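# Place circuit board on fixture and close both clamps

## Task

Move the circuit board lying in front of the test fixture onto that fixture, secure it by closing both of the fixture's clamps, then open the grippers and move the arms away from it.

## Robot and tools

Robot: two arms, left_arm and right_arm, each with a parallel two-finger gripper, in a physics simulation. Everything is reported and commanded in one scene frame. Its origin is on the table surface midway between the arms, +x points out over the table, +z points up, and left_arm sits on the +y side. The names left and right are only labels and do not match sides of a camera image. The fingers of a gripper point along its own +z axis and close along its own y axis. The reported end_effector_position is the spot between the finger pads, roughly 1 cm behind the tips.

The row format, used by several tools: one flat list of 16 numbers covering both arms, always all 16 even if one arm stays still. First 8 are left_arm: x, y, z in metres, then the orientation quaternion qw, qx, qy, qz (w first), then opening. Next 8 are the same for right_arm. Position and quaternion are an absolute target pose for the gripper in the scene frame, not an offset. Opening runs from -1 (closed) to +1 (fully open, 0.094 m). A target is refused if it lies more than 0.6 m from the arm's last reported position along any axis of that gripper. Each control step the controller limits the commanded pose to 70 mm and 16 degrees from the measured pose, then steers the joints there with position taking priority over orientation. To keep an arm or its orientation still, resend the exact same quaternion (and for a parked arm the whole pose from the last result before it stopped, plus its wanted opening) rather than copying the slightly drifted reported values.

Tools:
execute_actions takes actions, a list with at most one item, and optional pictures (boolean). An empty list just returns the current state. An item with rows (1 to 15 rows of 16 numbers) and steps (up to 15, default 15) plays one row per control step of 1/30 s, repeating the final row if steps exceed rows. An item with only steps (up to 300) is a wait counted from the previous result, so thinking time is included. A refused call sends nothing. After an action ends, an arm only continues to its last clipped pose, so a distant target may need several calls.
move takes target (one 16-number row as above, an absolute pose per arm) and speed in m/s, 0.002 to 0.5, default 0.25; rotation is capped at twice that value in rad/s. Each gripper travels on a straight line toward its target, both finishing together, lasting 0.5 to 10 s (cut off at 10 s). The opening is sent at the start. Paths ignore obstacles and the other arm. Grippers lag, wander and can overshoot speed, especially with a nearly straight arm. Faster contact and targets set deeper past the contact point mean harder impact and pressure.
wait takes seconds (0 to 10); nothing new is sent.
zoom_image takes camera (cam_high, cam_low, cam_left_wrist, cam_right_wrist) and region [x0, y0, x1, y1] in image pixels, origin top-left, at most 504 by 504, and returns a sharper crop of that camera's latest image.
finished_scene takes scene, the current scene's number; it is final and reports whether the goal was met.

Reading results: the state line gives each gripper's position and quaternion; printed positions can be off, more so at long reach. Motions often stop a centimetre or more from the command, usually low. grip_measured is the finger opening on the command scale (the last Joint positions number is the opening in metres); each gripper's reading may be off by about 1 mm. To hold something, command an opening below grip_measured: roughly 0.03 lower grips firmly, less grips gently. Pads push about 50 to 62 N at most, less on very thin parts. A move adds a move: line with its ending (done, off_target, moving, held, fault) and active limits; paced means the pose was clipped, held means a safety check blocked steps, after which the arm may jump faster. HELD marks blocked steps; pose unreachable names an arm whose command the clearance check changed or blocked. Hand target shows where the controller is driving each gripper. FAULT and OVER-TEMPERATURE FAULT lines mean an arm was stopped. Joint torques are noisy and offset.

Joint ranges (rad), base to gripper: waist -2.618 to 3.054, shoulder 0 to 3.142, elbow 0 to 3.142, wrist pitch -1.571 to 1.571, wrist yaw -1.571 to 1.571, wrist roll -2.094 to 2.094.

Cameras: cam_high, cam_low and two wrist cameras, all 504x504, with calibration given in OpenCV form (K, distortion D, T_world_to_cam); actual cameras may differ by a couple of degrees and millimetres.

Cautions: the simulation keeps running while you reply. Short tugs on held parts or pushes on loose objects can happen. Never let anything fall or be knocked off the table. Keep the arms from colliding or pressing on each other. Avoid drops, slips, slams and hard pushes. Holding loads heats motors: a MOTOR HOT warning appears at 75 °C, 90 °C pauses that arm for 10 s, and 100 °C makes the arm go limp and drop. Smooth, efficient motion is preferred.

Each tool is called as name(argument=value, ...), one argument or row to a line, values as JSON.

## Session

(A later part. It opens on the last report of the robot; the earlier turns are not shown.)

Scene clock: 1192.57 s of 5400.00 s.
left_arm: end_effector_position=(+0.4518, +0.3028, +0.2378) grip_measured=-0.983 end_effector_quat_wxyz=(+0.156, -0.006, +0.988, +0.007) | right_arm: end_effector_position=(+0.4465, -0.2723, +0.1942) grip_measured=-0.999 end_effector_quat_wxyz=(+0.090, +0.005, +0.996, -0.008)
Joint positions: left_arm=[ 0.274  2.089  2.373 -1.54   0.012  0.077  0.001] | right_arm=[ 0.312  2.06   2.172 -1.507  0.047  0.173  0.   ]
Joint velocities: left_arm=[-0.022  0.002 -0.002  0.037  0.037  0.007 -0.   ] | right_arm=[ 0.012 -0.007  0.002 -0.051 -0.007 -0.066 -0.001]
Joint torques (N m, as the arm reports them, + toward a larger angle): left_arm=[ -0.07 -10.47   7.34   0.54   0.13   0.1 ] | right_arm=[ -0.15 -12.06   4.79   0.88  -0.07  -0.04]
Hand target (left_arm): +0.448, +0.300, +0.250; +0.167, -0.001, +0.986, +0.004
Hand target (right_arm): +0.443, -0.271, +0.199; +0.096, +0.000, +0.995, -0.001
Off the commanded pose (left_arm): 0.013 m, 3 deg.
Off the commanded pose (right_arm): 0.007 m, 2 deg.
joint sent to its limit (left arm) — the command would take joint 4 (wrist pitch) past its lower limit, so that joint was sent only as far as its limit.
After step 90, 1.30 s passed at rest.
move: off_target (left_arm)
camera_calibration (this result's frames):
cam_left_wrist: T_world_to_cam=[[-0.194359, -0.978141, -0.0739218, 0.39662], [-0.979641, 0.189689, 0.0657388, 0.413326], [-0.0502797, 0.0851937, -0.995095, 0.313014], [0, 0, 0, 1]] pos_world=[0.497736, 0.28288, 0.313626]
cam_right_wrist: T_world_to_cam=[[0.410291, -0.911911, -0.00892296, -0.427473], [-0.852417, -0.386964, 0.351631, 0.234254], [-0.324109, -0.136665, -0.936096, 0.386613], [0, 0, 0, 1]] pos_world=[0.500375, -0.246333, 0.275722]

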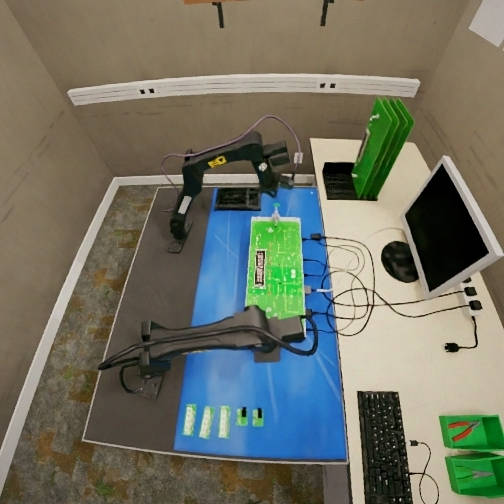

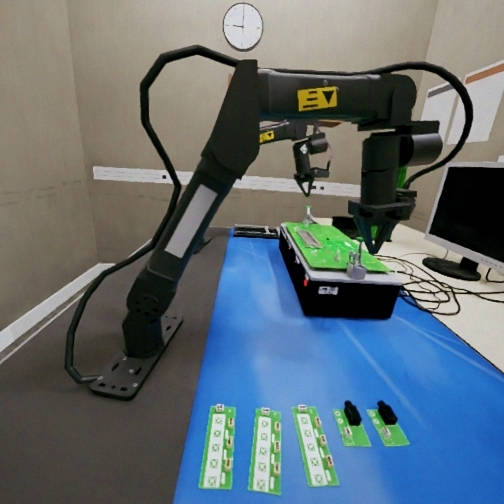

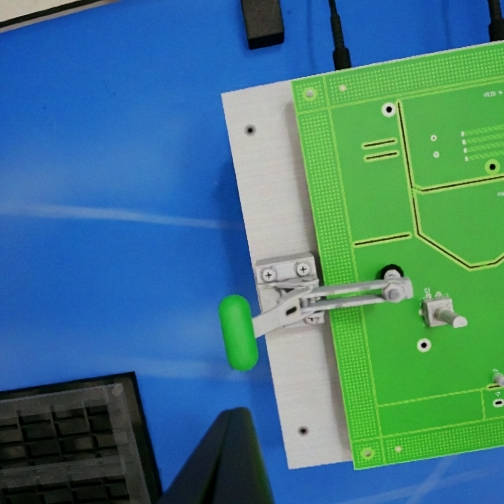

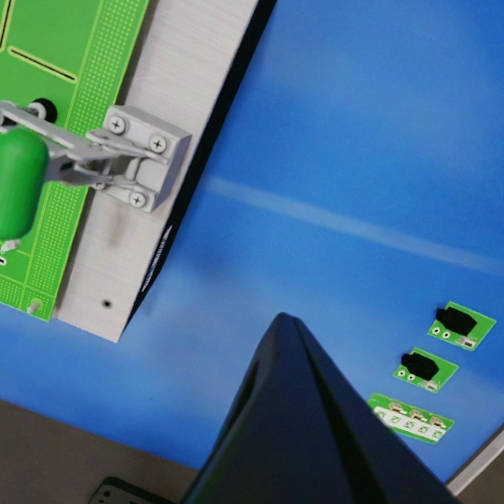

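move(
  target=[0.452,0.375,0.23,0.12,0,0.993,0,-1,0.444,-0.29,0.22,0.12,0,0.993,0,-1],
)

move(
  target=[0.452,0.375,0.178,0.1,0,0.995,0,-1,0.444,-0.29,0.22,0.12,0,0.993,0,-1],
)

move(
  target=[0.445,0.20,0.178,0.1,0,0.995,0,-1,0.444,-0.29,0.22,0.12,0,0.993,0,-1],
  speed=0.08,
)

Scene clock: 1200.63 s of 5400.00 s.
left_arm: end_effector_position=(+0.4478, +0.3793, +0.2295) grip_measured=-0.983 end_effector_quat_wxyz=(+0.154, -0.009, +0.988, +0.014) | right_arm: end_effector_position=(+0.4455, -0.2901, +0.2105) grip_measured=-0.999 end_effector_quat_wxyz=(+0.110, +0.003, +0.994, -0.006)
Joint positions: left_arm=[ 0.459  2.136  2.413 -1.543  0.054  0.249  0.001] | right_arm=[ 0.267  2.019  2.172 -1.507  0.039  0.123  0.   ]
Joint velocities: left_arm=[ 0.017 -0.002 -0.002 -0.037  0.037  0.037 -0.001] | right_arm=[-0.002 -0.007  0.002  0.066  0.007  0.007 -0.001]
Joint torques (N m, as the arm reports them, + toward a larger angle): left_arm=[-0.65 -8.88  7.45  0.55  0.19  0.02] | right_arm=[ -0.44 -10.97   7.03   0.78  -0.12  -0.02]
Hand target (left_arm): +0.450, +0.375, +0.230; +0.154, -0.001, +0.988, +0.009
Hand target (right_arm): +0.444, -0.290, +0.220; +0.119, +0.000, +0.993, +0.000
Off the commanded pose (left_arm): 0.006 m, 4 deg.
Off the commanded pose (right_arm): 0.010 m, 1 deg.
joint sent to its limit (left arm) — the command would take joint 4 (wrist pitch) past its lower limit, so that joint was sent only as far as its limit.
After step 90, 4.13 s passed at rest.
move: off_target (left_arm)
camera_calibration (this result's frames):
cam_left_wrist: T_world_to_cam=[[-0.186398, -0.978817, -0.0846953, 0.469275], [-0.98083, 0.180408, 0.0736604, 0.397592], [-0.0568203, 0.0968019, -0.99368, 0.296229], [0, 0, 0, 1]] pos_world=[0.494274, 0.35893, 0.304816]
cam_right_wrist: T_world_to_cam=[[0.415632, -0.909523, 0.00429781, -0.447541], [-0.863095, -0.392916, 0.317306, 0.23105], [-0.286909, -0.135592, -0.948313, 0.385364], [0, 0, 0, 1]] pos_world=[0.495995, -0.264013, 0.294055]

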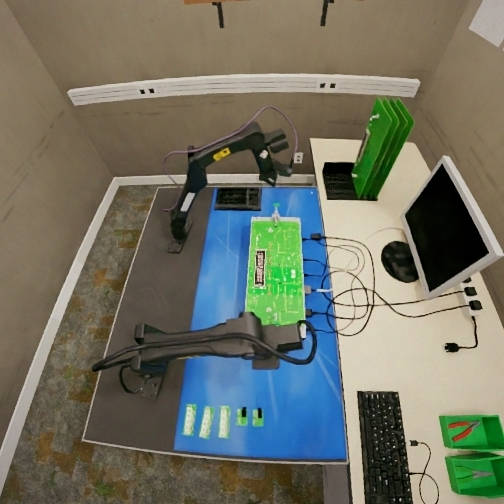

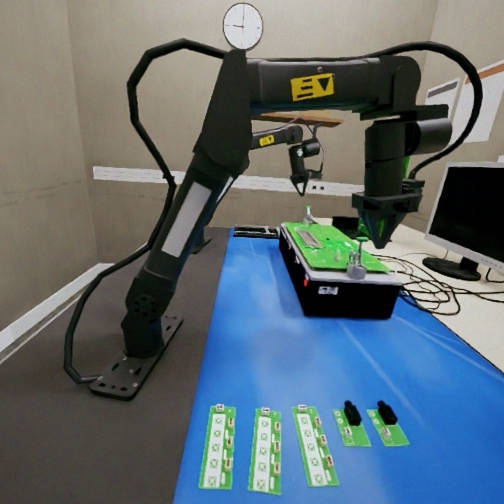

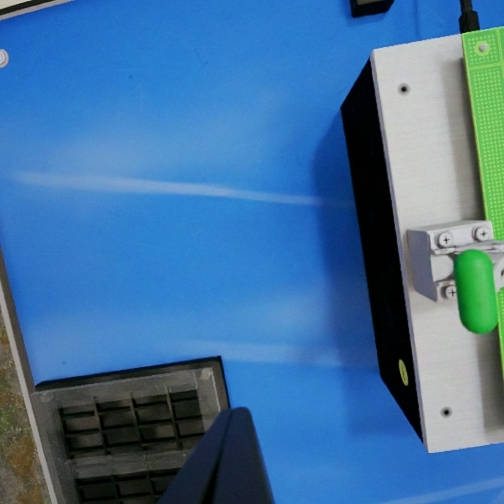

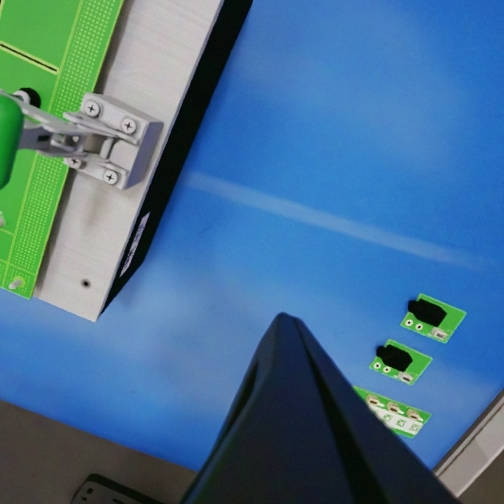

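Scene clock: 1201.47 s of 5400.00 s.
left_arm: end_effector_position=(+0.4502, +0.3778, +0.1839) grip_measured=-0.983 end_effector_quat_wxyz=(+0.106, -0.007, +0.994, +0.001) | right_arm: end_effector_position=(+0.4455, -0.2901, +0.2105) grip_measured=-0.999 end_effector_quat_wxyz=(+0.110, +0.002, +0.994, -0.006)
Joint positions: left_arm=[ 0.454  2.184  2.319 -1.501  0.054  0.253  0.001] | right_arm=[ 0.267  2.019  2.172 -1.507  0.039  0.122  0.   ]
Joint velocities: left_arm=[-0.007 -0.012 -0.002 -0.066 -0.022 -0.007 -0.001] | right_arm=[ 0.002 -0.007 -0.002 -0.007  0.022  0.007 -0.   ]
Joint torques (N m, as the arm reports them, + toward a larger angle): left_arm=[-0.53 -9.56  5.29  0.5   0.06  0.05] | right_arm=[ -0.38 -10.95   6.92   0.79  -0.1   -0.05]
Hand target (left_arm): +0.452, +0.375, +0.178; +0.100, +0.000, +0.995, -0.001
Hand target (right_arm): +0.444, -0.290, +0.220; +0.120, +0.000, +0.993, +0.000
Off the commanded pose (left_arm): 0.007 m, 1 deg.
Off the commanded pose (right_arm): 0.010 m, 1 deg.
move: done
camera_calibration (this result's frames):
cam_left_wrist: T_world_to_cam=[[-0.200594, -0.978851, -0.0401544, 0.462562], [-0.967907, 0.191685, 0.162519, 0.377196], [-0.151385, 0.0714661, -0.985888, 0.301964], [0, 0, 0, 1]] pos_world=[0.50359, 0.358896, 0.254975]
cam_right_wrist: T_world_to_cam=[[0.416309, -0.909212, 0.00444498, -0.447783], [-0.8628, -0.393506, 0.31738, 0.230732], [-0.286817, -0.135963, -0.948288, 0.38521], [0, 0, 0, 1]] pos_world=[0.495976, -0.263961, 0.29405]

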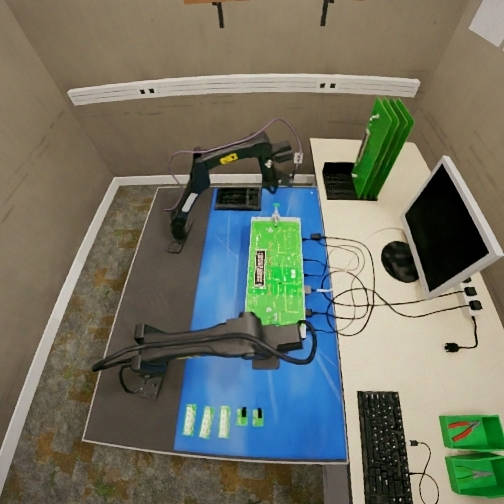

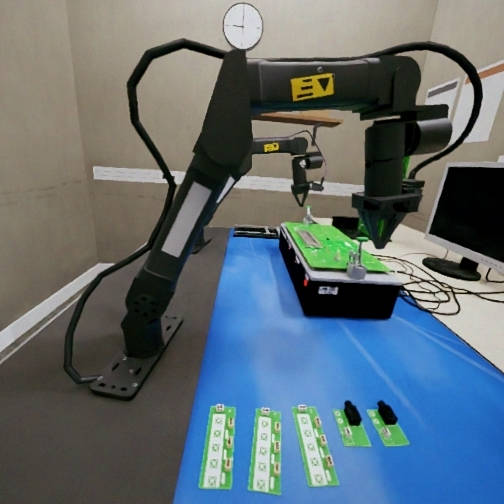

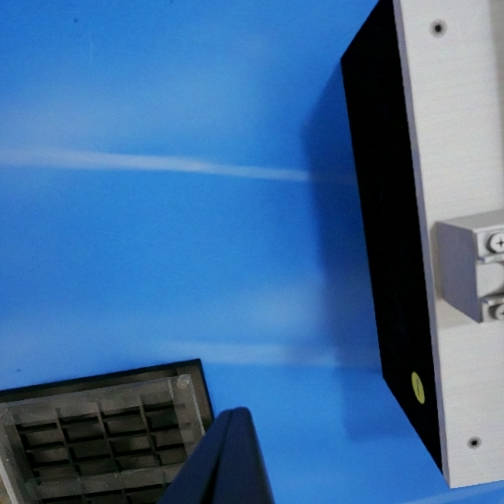

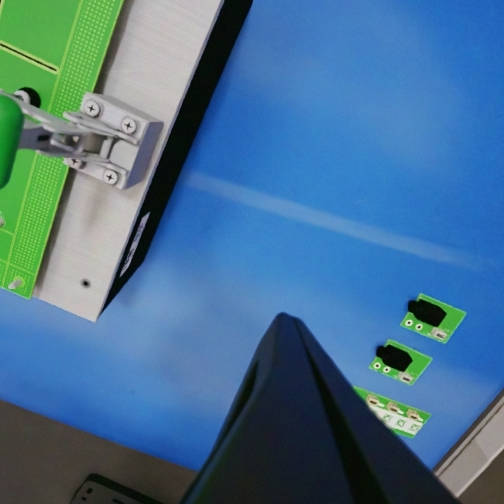

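Scene clock: 1204.77 s of 5400.00 s.
left_arm: end_effector_position=(+0.4456, +0.1993, +0.1840) grip_measured=-0.983 end_effector_quat_wxyz=(+0.106, -0.002, +0.994, +0.003) | right_arm: end_effector_position=(+0.4455, -0.2901, +0.2105) grip_measured=-0.999 end_effector_quat_wxyz=(+0.110, +0.002, +0.994, -0.006)
Joint positions: left_arm=[ 0.019  2.094  2.174 -1.443 -0.04  -0.163  0.001] | right_arm=[ 0.267  2.019  2.172 -1.507  0.039  0.122  0.   ]
Joint velocities: left_arm=[ 0.012  0.007 -0.007  0.007 -0.007  0.007 -0.   ] | right_arm=[ 0.002 -0.007  0.007 -0.007 -0.051 -0.051  0.001]
Joint torques (N m, as the arm reports them, + toward a larger angle): left_arm=[ 0.67 -8.67  6.3   0.56  0.03  0.02] | right_arm=[ -0.38 -10.99   6.93   0.79  -0.1   -0.06]
Hand target (left_arm): +0.448, +0.199, +0.178; +0.101, +0.000, +0.995, -0.001
Hand target (right_arm): +0.444, -0.290, +0.220; +0.120, +0.000, +0.993, +0.000
Off the commanded pose (left_arm): 0.006 m, 1 deg.
Off the commanded pose (right_arm): 0.010 m, 1 deg.
move: done; limits=paced
camera_calibration (this result's frames):
cam_left_wrist: T_world_to_cam=[[-0.209116, -0.976837, -0.045393, 0.291271], [-0.966297, 0.199288, 0.162952, 0.404656], [-0.150132, 0.0779392, -0.985589, 0.312197], [0, 0, 0, 1]] pos_world=[0.498799, 0.179549, 0.25498]
cam_right_wrist: T_world_to_cam=[[0.416309, -0.909212, 0.00444498, -0.447783], [-0.8628, -0.393506, 0.31738, 0.230732], [-0.286817, -0.135963, -0.948288, 0.38521], [0, 0, 0, 1]] pos_world=[0.495976, -0.263961, 0.29405]

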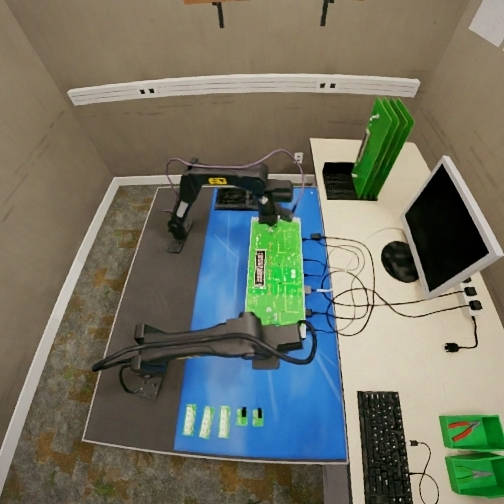

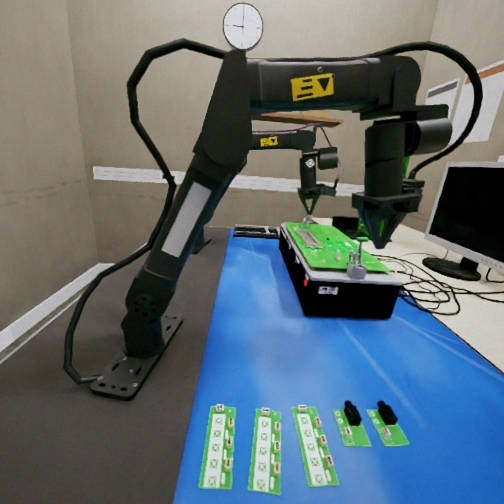

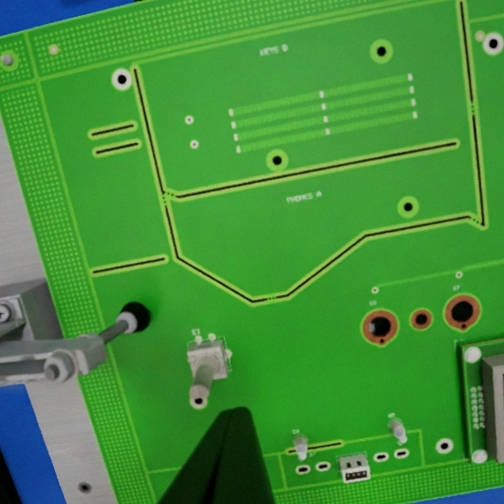

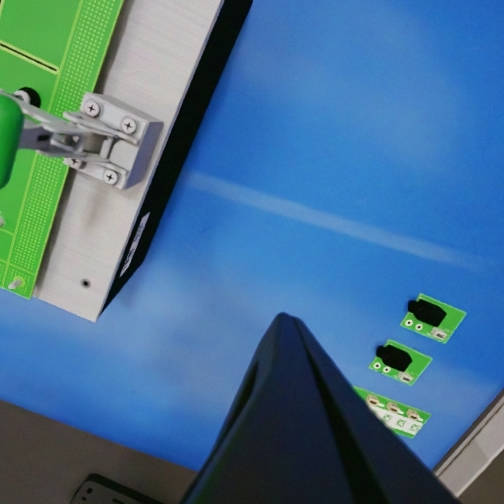

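Passed over or snapped; look.

move(
  target=[0.45,0.29,0.25,0.15,0,0.988,0,-1,0.444,-0.24,0.25,0.15,0,0.988,0,-1],
  speed=0.2,
)

zoom_image(
  camera="cam_low",
  region=[270,190,400,300],
)

Scene clock: 1209.43 s of 5400.00 s.
left_arm: end_effector_position=(+0.4528, +0.2937, +0.2378) grip_measured=-0.983 end_effector_quat_wxyz=(+0.157, -0.007, +0.988, +0.006) | right_arm: end_effector_position=(+0.4431, -0.2393, +0.2459) grip_measured=-0.999 end_effector_quat_wxyz=(+0.154, -0.004, +0.988, +0.007)
Joint positions: left_arm=[ 0.252  2.089  2.372 -1.538  0.008  0.053  0.001] | right_arm=[ 0.396  2.019  2.304 -1.552  0.061  0.233  0.   ]
Joint velocities: left_arm=[-0.022 -0.007 -0.007  0.037 -0.066 -0.022  0.   ] | right_arm=[ 0.002 -0.007 -0.012  0.007 -0.007 -0.007 -0.001]
Joint torques (N m, as the arm reports them, + toward a larger angle): left_arm=[ -0.28 -10.5    7.12   0.53   0.05   0.04] | right_arm=[ 0.18 -8.37  8.12  0.89  0.19  0.1 ]
Hand target (left_arm): +0.449, +0.291, +0.250; +0.167, -0.001, +0.986, +0.002
Hand target (right_arm): +0.445, -0.240, +0.250; +0.159, +0.000, +0.987, +0.003
Off the commanded pose (left_arm): 0.013 m, 1 deg.
Off the commanded pose (right_arm): 0.004 m, 1 deg.
joint sent to its limit (left arm) — the command would take joint 4 (wrist pitch) past its lower limit, so that joint was sent only as far as its limit.
joint sent to its limit (right arm) — the command would take joint 4 (wrist pitch) past its lower limit, so that joint was sent only as far as its limit.
After step 90, 0.53 s passed at rest.
move: off_target (left_arm)
camera_calibration (this result's frames):
cam_left_wrist: T_world_to_cam=[[-0.192265, -0.978774, -0.0709548, 0.386477], [-0.980124, 0.187922, 0.0635792, 0.417272], [-0.0488957, 0.0817686, -0.995451, 0.314344], [0, 0, 0, 1]] pos_world=[0.498655, 0.274156, 0.313807]
cam_right_wrist: T_world_to_cam=[[0.42933, -0.902915, 0.0204847, -0.408988], [-0.880918, -0.413653, 0.229945, 0.262146], [-0.199148, -0.116768, -0.972988, 0.396874], [0, 0, 0, 1]] pos_world=[0.485556, -0.214502, 0.334253]

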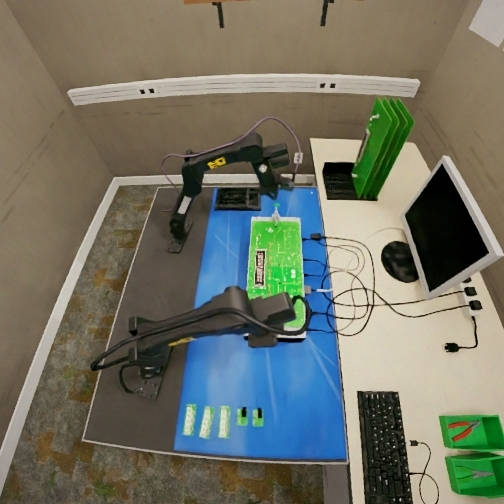

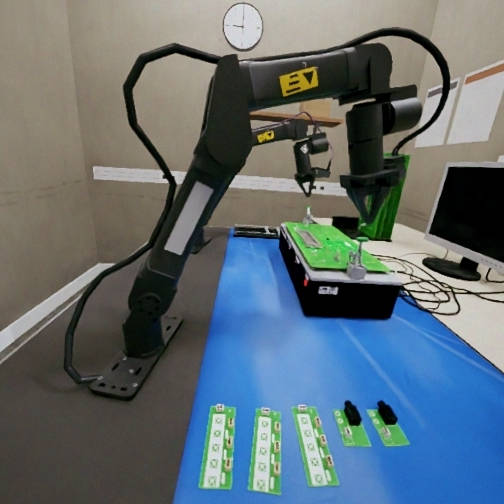

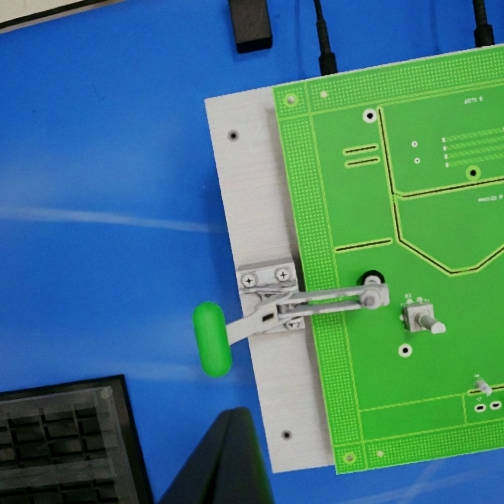

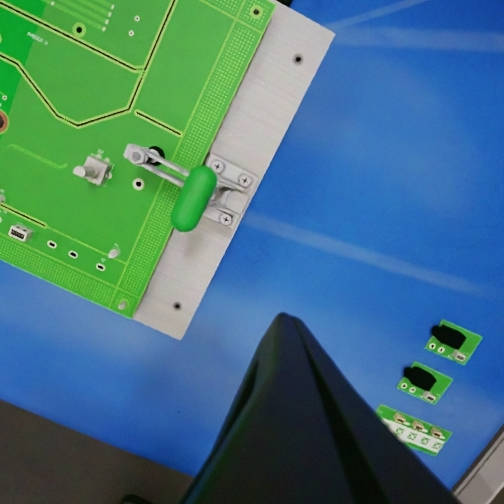

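Region (270, 190, 400, 300) of cam_low's 504x504 image, scaled by 3.877, with more detail than that image has; it fills the top 426 rows of this view, and the rest is white.

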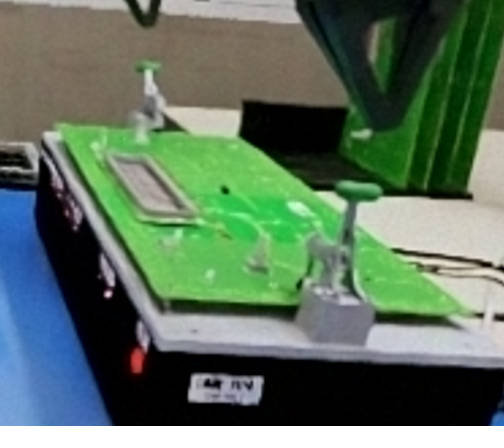

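move(
  target=[0.452,0.375,0.22,0.12,0,0.993,0,-1,0.40,-0.33,0.23,0.12,0,0.993,0,-1],
)

move(
  target=[0.452,0.375,0.158,0.08,0,0.997,0,-1,0.40,-0.33,0.23,0.12,0,0.993,0,-1],
)

move(
  target=[0.445,0.23,0.155,0.08,0,0.997,0,-1,0.40,-0.33,0.23,0.12,0,0.993,0,-1],
  speed=0.06,
)

Scene clock: 1217.10 s of 5400.00 s.
left_arm: end_effector_position=(+0.4482, +0.3791, +0.2175) grip_measured=-0.983 end_effector_quat_wxyz=(+0.139, -0.008, +0.990, +0.010) | right_arm: end_effector_position=(+0.4015, -0.3339, +0.2283) grip_measured=-0.999 end_effector_quat_wxyz=(+0.114, +0.007, +0.993, -0.007)
Joint positions: left_arm=[ 0.458  2.153  2.396 -1.54   0.054  0.252  0.001] | right_arm=[ 0.155  1.82   1.97  -1.493  0.017  0.021  0.   ]
Joint velocities: left_arm=[-0.007 -0.007  0.007  0.007 -0.022  0.066 -0.   ] | right_arm=[-0.002 -0.002  0.012 -0.007  0.051  0.051  0.   ]
Joint torques (N m, as the arm reports them, + toward a larger angle): left_arm=[-0.54 -8.93  7.74  0.45  0.15  0.04] | right_arm=[ 0.09 -9.61  4.73  0.87 -0.12 -0.06]
Hand target (left_arm): +0.450, +0.375, +0.219; +0.140, -0.000, +0.990, +0.005
Hand target (right_arm): +0.398, -0.330, +0.230; +0.118, -0.000, +0.993, -0.000
Off the commanded pose (left_arm): 0.006 m, 3 deg.
Off the commanded pose (right_arm): 0.005 m, 1 deg.
joint sent to its limit (left arm) — the command would take joint 4 (wrist pitch) past its lower limit, so that joint was sent only as far as its limit.
After step 90, 3.63 s passed at rest.
move: off_target (left_arm)
camera_calibration (this result's frames):
cam_left_wrist: T_world_to_cam=[[-0.191975, -0.978787, -0.0715619, 0.467754], [-0.977616, 0.184328, 0.101445, 0.389989], [-0.086102, 0.0894349, -0.992264, 0.300028], [0, 0, 0, 1]] pos_world=[0.496889, 0.359112, 0.291618]
cam_right_wrist: T_world_to_cam=[[0.408042, -0.912931, 0.00772888, -0.468071], [-0.868891, -0.385731, 0.310226, 0.176566], [-0.280234, -0.133301, -0.950631, 0.382321], [0, 0, 0, 1]] pos_world=[0.451548, -0.308246, 0.312288]

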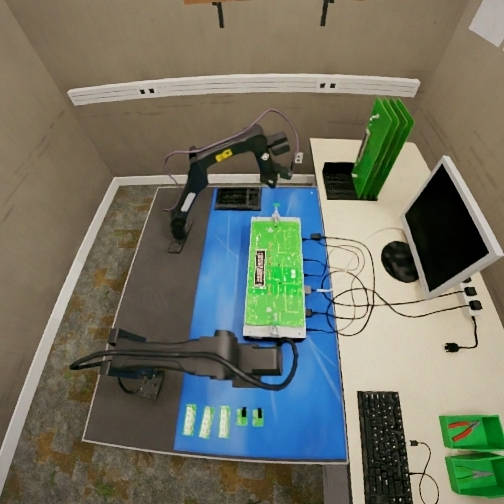

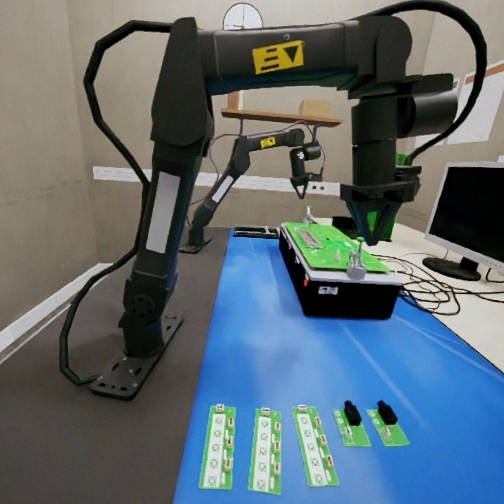

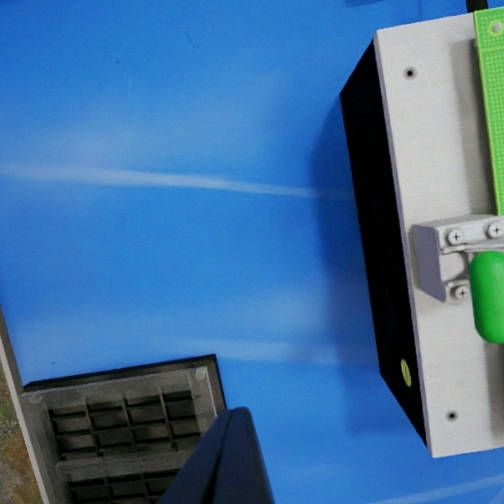

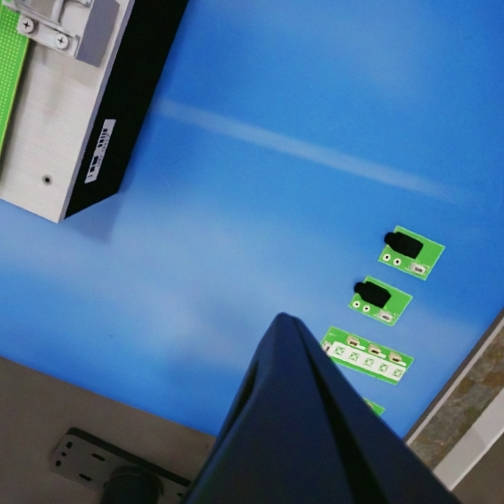

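Scene clock: 1217.93 s of 5400.00 s.
left_arm: end_effector_position=(+0.4504, +0.3766, +0.1633) grip_measured=-0.983 end_effector_quat_wxyz=(+0.085, -0.005, +0.996, -0.002) | right_arm: end_effector_position=(+0.4030, -0.3337, +0.2287) grip_measured=-0.999 end_effector_quat_wxyz=(+0.117, +0.007, +0.993, -0.006)
Joint positions: left_arm=[ 0.45   2.205  2.275 -1.477  0.048  0.252  0.001] | right_arm=[ 0.155  1.82   1.97  -1.487  0.016  0.02   0.   ]
Joint velocities: left_arm=[-0.002 -0.002 -0.007  0.037 -0.022 -0.051  0.001] | right_arm=[-0.007  0.007  0.007 -0.037  0.081  0.022 -0.   ]
Joint torques (N m, as the arm reports them, + toward a larger angle): left_arm=[-0.65 -9.97  5.51  0.47 -0.05  0.05] | right_arm=[ 0.13 -9.31  4.87  0.95 -0.13 -0.05]
Hand target (left_arm): +0.452, +0.375, +0.158; +0.080, +0.001, +0.997, -0.001
Hand target (right_arm): +0.400, -0.330, +0.230; +0.120, +0.000, +0.993, +0.000
Off the commanded pose (left_arm): 0.006 m, 1 deg.
Off the commanded pose (right_arm): 0.005 m, 1 deg.
move: done
camera_calibration (this result's frames):
cam_left_wrist: T_world_to_cam=[[-0.205006, -0.978405, -0.02638, 0.460203], [-0.959719, 0.195654, 0.201641, 0.369403], [-0.192125, 0.066655, -0.979104, 0.300787], [0, 0, 0, 1]] pos_world=[0.506656, 0.357941, 0.232155]
cam_right_wrist: T_world_to_cam=[[0.408568, -0.912681, 0.00922944, -0.468951], [-0.870518, -0.386614, 0.304514, 0.179493], [-0.274356, -0.132449, -0.952463, 0.381423], [0, 0, 0, 1]] pos_world=[0.452496, -0.308089, 0.312962]

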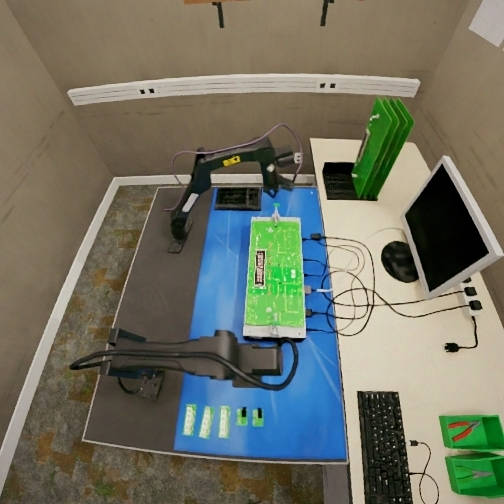

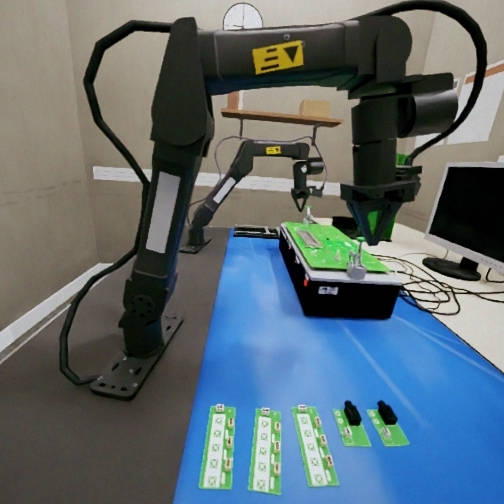

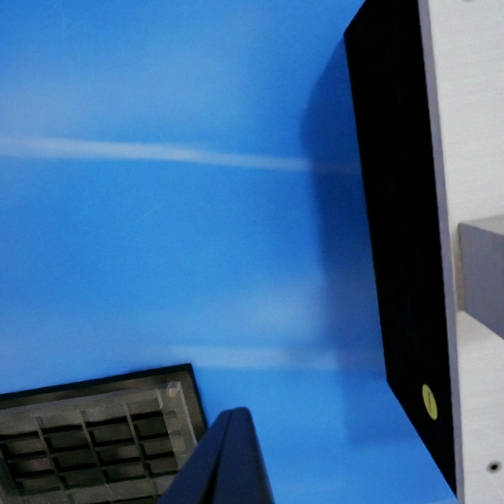

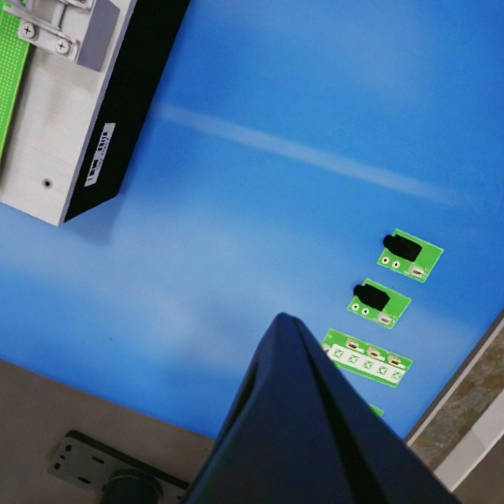

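Scene clock: 1220.77 s of 5400.00 s.
left_arm: end_effector_position=(+0.4520, +0.3044, +0.1694) grip_measured=-0.983 end_effector_quat_wxyz=(+0.097, -0.054, +0.988, +0.110) | right_arm: end_effector_position=(+0.4030, -0.3337, +0.2287) grip_measured=-0.999 end_effector_quat_wxyz=(+0.117, +0.007, +0.993, -0.006)
Joint positions: left_arm=[ 0.181  2.108  2.123 -1.399 -0.23  -0.088  0.001] | right_arm=[ 0.155  1.82   1.97  -1.487  0.016  0.02   0.   ]
Joint velocities: left_arm=[ 0.002  0.007  0.002 -0.007 -0.007 -0.051  0.   ] | right_arm=[ 0.012 -0.007  0.002 -0.037 -0.066 -0.007  0.   ]
Joint torques (N m, as the arm reports them, + toward a larger angle): left_arm=[ -7.79 -10.16   4.7    0.32   2.1    0.01] | right_arm=[ 0.14 -9.32  4.87  0.94 -0.12 -0.06]
Hand target (left_arm): +0.444, +0.234, +0.159; +0.077, -0.002, +0.997, +0.007
Hand target (right_arm): +0.400, -0.330, +0.230; +0.120, -0.000, +0.993, -0.000
Off the commanded pose (left_arm): 0.076 m, 14 deg.
Off the commanded pose (right_arm): 0.005 m, 1 deg.
move: off_target (left_arm)
camera_calibration (this result's frames):
cam_left_wrist: T_world_to_cam=[[-0.08836, -0.966544, -0.240802, 0.370033], [-0.978444, 0.0389198, 0.202813, 0.439824], [-0.186655, 0.253532, -0.949148, 0.247486], [0, 0, 0, 1]] pos_world=[0.509234, 0.277789, 0.234804]
cam_right_wrist: T_world_to_cam=[[0.408907, -0.912529, 0.00930802, -0.469054], [-0.870373, -0.38691, 0.304553, 0.179327], [-0.274312, -0.132635, -0.95245, 0.38134], [0, 0, 0, 1]] pos_world=[0.452487, -0.308063, 0.312959]

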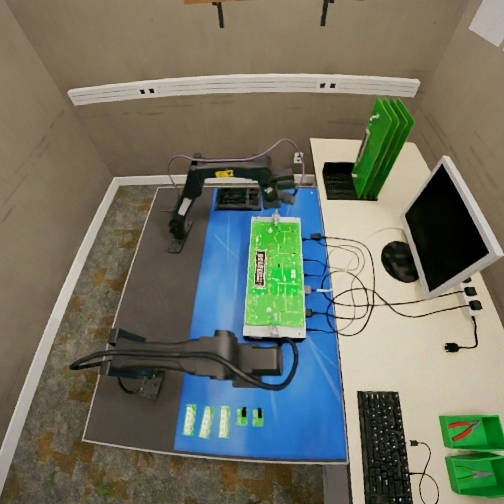

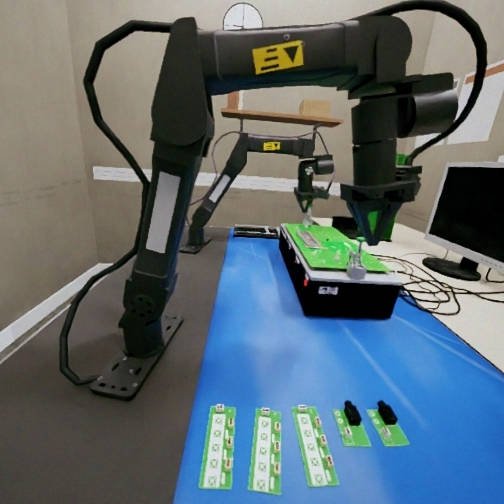

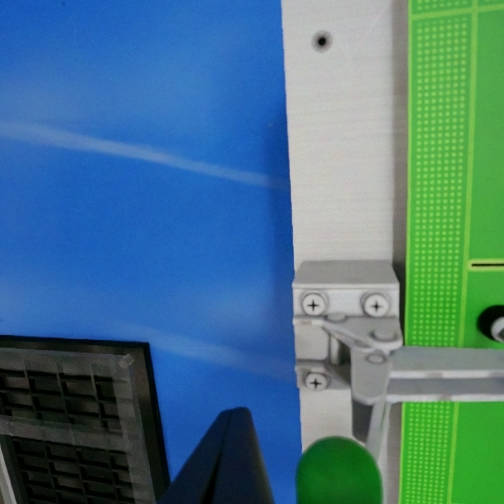

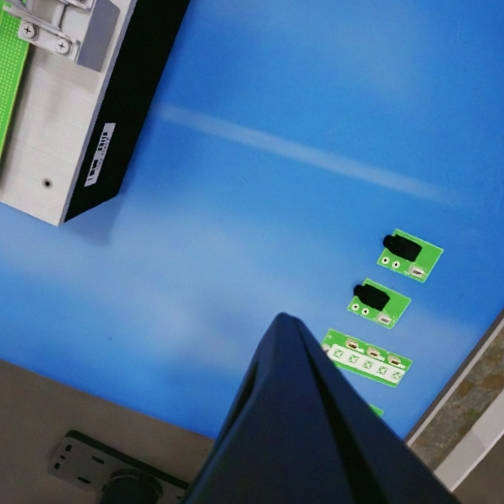

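move(
  target=[0.45,0.22,0.172,0.09,0.0,0.985,-0.14,-1,0.40,-0.33,0.23,0.12,0,0.993,0,-1],
  speed=0.04,
)

Scene clock: 1232.13 s of 5400.00 s.
left_arm: end_effector_position=(+0.4525, +0.2975, +0.1664) grip_measured=-0.983 end_effector_quat_wxyz=(+0.097, -0.060, +0.993, -0.007) | right_arm: end_effector_position=(+0.4030, -0.3337, +0.2287) grip_measured=-0.999 end_effector_quat_wxyz=(+0.117, +0.007, +0.993, -0.006)
Joint positions: left_arm=[ 0.265  2.105  2.123 -1.395  0.019 -0.04   0.001] | right_arm=[ 0.155  1.82   1.97  -1.487  0.016  0.02   0.   ]
Joint velocities: left_arm=[-0.002 -0.007  0.002  0.051 -0.022 -0.066 -0.   ] | right_arm=[ 0.017 -0.002  0.002 -0.007 -0.081  0.022 -0.001]
Joint torques (N m, as the arm reports them, + toward a larger angle): left_arm=[ -7.09 -11.     6.07   0.31   2.56   0.13] | right_arm=[ 0.15 -9.31  4.88  0.94 -0.13 -0.06]
Hand target (left_arm): +0.447, +0.226, +0.176; +0.092, -0.004, +0.988, -0.125
Hand target (right_arm): +0.400, -0.330, +0.230; +0.120, +0.000, +0.993, -0.000
Off the commanded pose (left_arm): 0.078 m, 17 deg; orientation clipped at the last step of the last action.
Off the commanded pose (right_arm): 0.005 m, 1 deg.
After step 90, 1.70 s passed at rest.
move: off_target (left_arm); limits=paced
camera_calibration (this result's frames):
cam_left_wrist: T_world_to_cam=[[-0.0975996, -0.99517, -0.0105378, 0.337055], [-0.980007, 0.0942571, 0.17522, 0.430023], [-0.17338, 0.0274285, -0.984473, 0.313556], [0, 0, 0, 1]] pos_world=[0.508686, 0.286294, 0.23689]
cam_right_wrist: T_world_to_cam=[[0.408907, -0.912529, 0.00930802, -0.469054], [-0.870373, -0.38691, 0.304553, 0.179327], [-0.274312, -0.132635, -0.95245, 0.38134], [0, 0, 0, 1]] pos_world=[0.452487, -0.308063, 0.312959]

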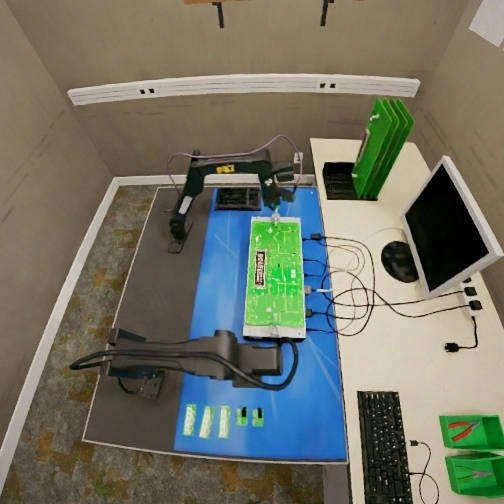

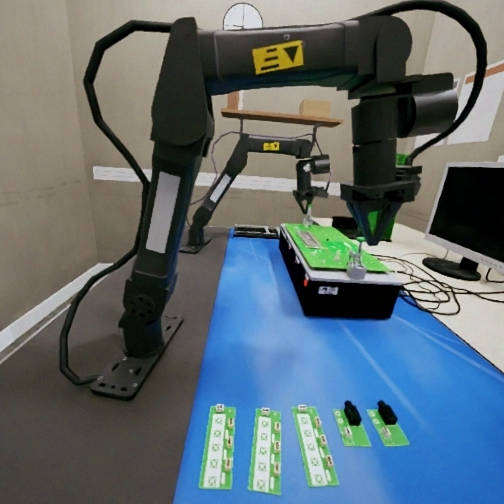

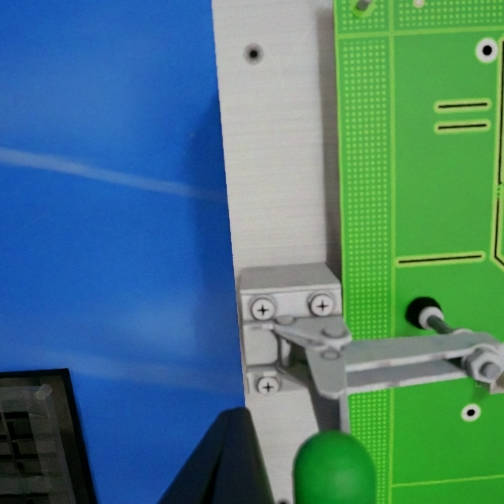

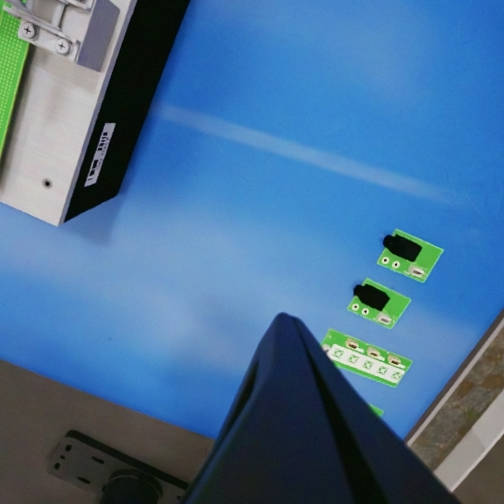

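move(
  target=[0.452,0.21,0.19,0.1,0.0,0.985,-0.14,-1,0.40,-0.33,0.23,0.12,0,0.993,0,-1],
  speed=0.03,
)

Scene clock: 1240.97 s of 5400.00 s.
left_arm: end_effector_position=(+0.4539, +0.2952, +0.1775) grip_measured=-0.983 end_effector_quat_wxyz=(+0.105, -0.060, +0.993, -0.003) | right_arm: end_effector_position=(+0.4030, -0.3337, +0.2287) grip_measured=-0.999 end_effector_quat_wxyz=(+0.117, +0.007, +0.993, -0.006)
Joint positions: left_arm=[ 0.255  2.105  2.166 -1.42   0.009 -0.048  0.001] | right_arm=[ 0.155  1.82   1.97  -1.487  0.016  0.02   0.   ]
Joint velocities: left_arm=[-0.022 -0.012  0.002 -0.037 -0.11  -0.051 -0.   ] | right_arm=[-0.007  0.007 -0.007 -0.022  0.037  0.007 -0.001]
Joint torques (N m, as the arm reports them, + toward a larger angle): left_arm=[ -8.55 -10.77   7.62   0.22   2.66  -0.04] | right_arm=[ 0.15 -9.31  4.87  0.94 -0.12 -0.06]
Hand target (left_arm): +0.448, +0.217, +0.193; +0.103, -0.005, +0.987, -0.123
Hand target (right_arm): +0.400, -0.330, +0.230; +0.120, +0.000, +0.993, -0.000
Off the commanded pose (left_arm): 0.086 m, 17 deg; orientation clipped at the last step of the last action.
Off the commanded pose (right_arm): 0.005 m, 1 deg.
After step 90, 0.73 s passed at rest.
move: off_target (left_arm); limits=paced
camera_calibration (this result's frames):
cam_left_wrist: T_world_to_cam=[[-0.0971037, -0.995049, -0.021195, 0.336662], [-0.982778, 0.0924987, 0.159972, 0.434159], [-0.15722, 0.0363638, -0.986894, 0.315245], [0, 0, 0, 1]] pos_world=[0.508936, 0.283373, 0.248796]
cam_right_wrist: T_world_to_cam=[[0.408907, -0.912529, 0.00930802, -0.469054], [-0.870373, -0.38691, 0.304553, 0.179327], [-0.274312, -0.132635, -0.95245, 0.38134], [0, 0, 0, 1]] pos_world=[0.452487, -0.308063, 0.312959]

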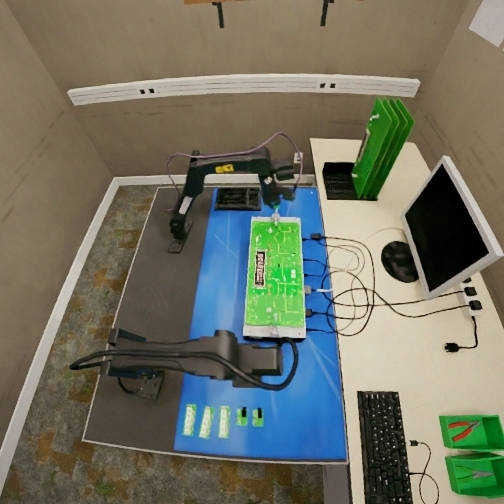

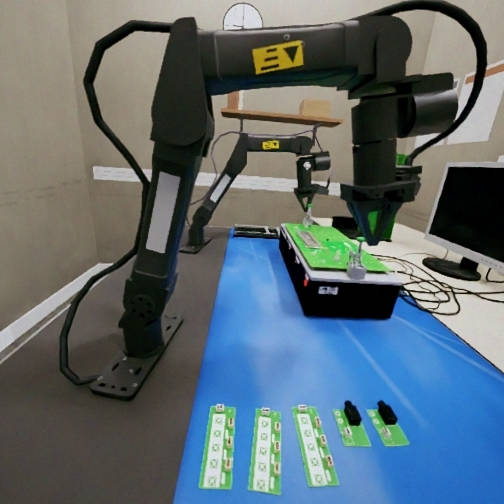

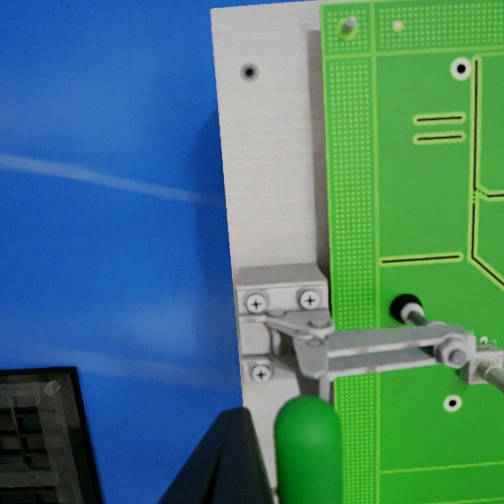

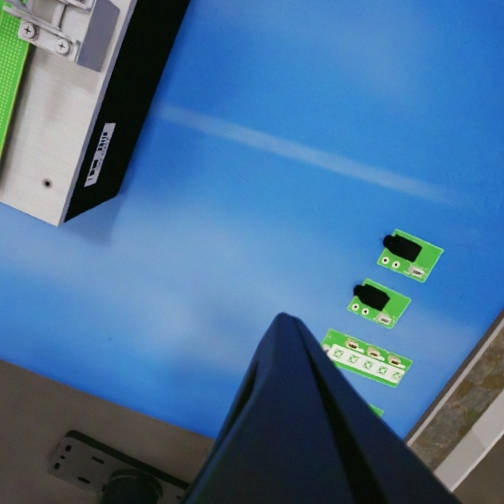

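move(
  target=[0.452,0.20,0.20,0.11,0.0,0.985,-0.14,-1,0.40,-0.33,0.23,0.12,0,0.993,0,-1],
  speed=0.03,
)

Scene clock: 1250.27 s of 5400.00 s.
left_arm: end_effector_position=(+0.4552, +0.2025, +0.2039) grip_measured=-0.983 end_effector_quat_wxyz=(+0.117, -0.005, +0.984, -0.134) | right_arm: end_effector_position=(+0.4030, -0.3337, +0.2287) grip_measured=-0.999 end_effector_quat_wxyz=(+0.117, +0.007, +0.993, -0.006)
Joint positions: left_arm=[ 0.145  2.105  2.243 -1.456  0.257 -0.08   0.001] | right_arm=[ 0.155  1.82   1.97  -1.487  0.016  0.02   0.   ]
Joint velocities: left_arm=[ 0.017 -0.002 -0.002 -0.007 -0.022 -0.051  0.   ] | right_arm=[ 0.002 -0.012 -0.007 -0.022  0.081 -0.007 -0.   ]
Joint torques (N m, as the arm reports them, + toward a larger angle): left_arm=[-0.11 -9.79  4.91  0.56  0.33  0.02] | right_arm=[ 0.14 -9.31  4.88  0.94 -0.12 -0.06]
Hand target (left_arm): +0.454, +0.200, +0.200; +0.112, -0.000, +0.984, -0.140
Hand target (right_arm): +0.400, -0.330, +0.230; +0.120, +0.000, +0.993, -0.000
Off the commanded pose (left_arm): 0.006 m, 1 deg.
Off the commanded pose (right_arm): 0.005 m, 1 deg.
move: done; limits=paced
camera_calibration (this result's frames):
cam_left_wrist: T_world_to_cam=[[-0.233356, -0.948571, 0.213912, 0.249764], [-0.964127, 0.254325, 0.0760118, 0.415661], [-0.126506, -0.188501, -0.973891, 0.3738], [0, 0, 0, 1]] pos_world=[0.506322, 0.201668, 0.279018]
cam_right_wrist: T_world_to_cam=[[0.408907, -0.912529, 0.00930802, -0.469054], [-0.870373, -0.38691, 0.304553, 0.179327], [-0.274312, -0.132635, -0.95245, 0.38134], [0, 0, 0, 1]] pos_world=[0.452487, -0.308063, 0.312959]

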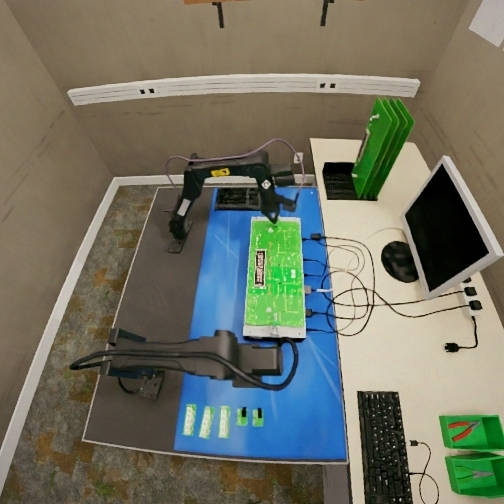

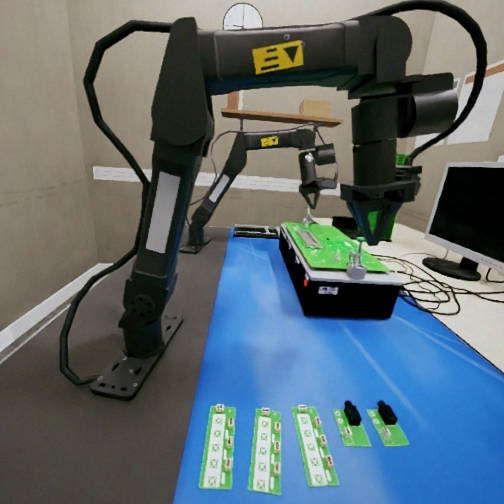

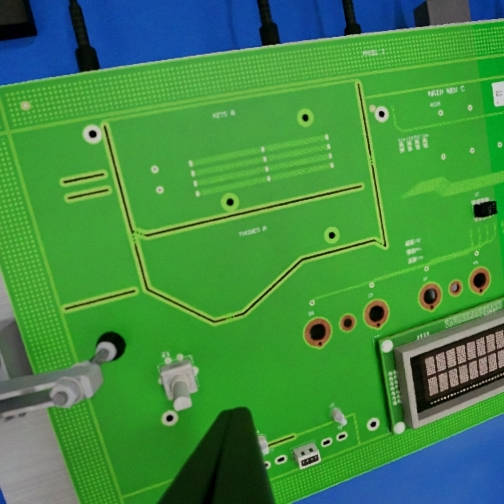

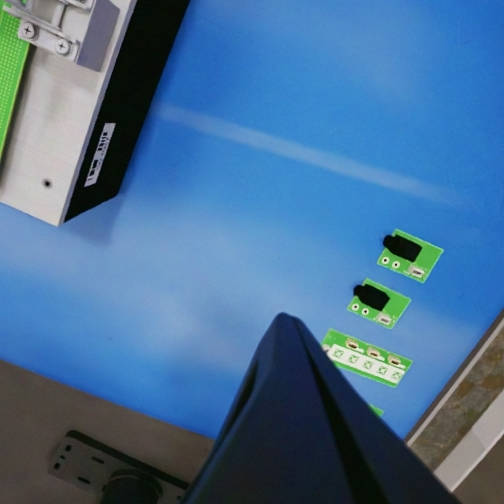

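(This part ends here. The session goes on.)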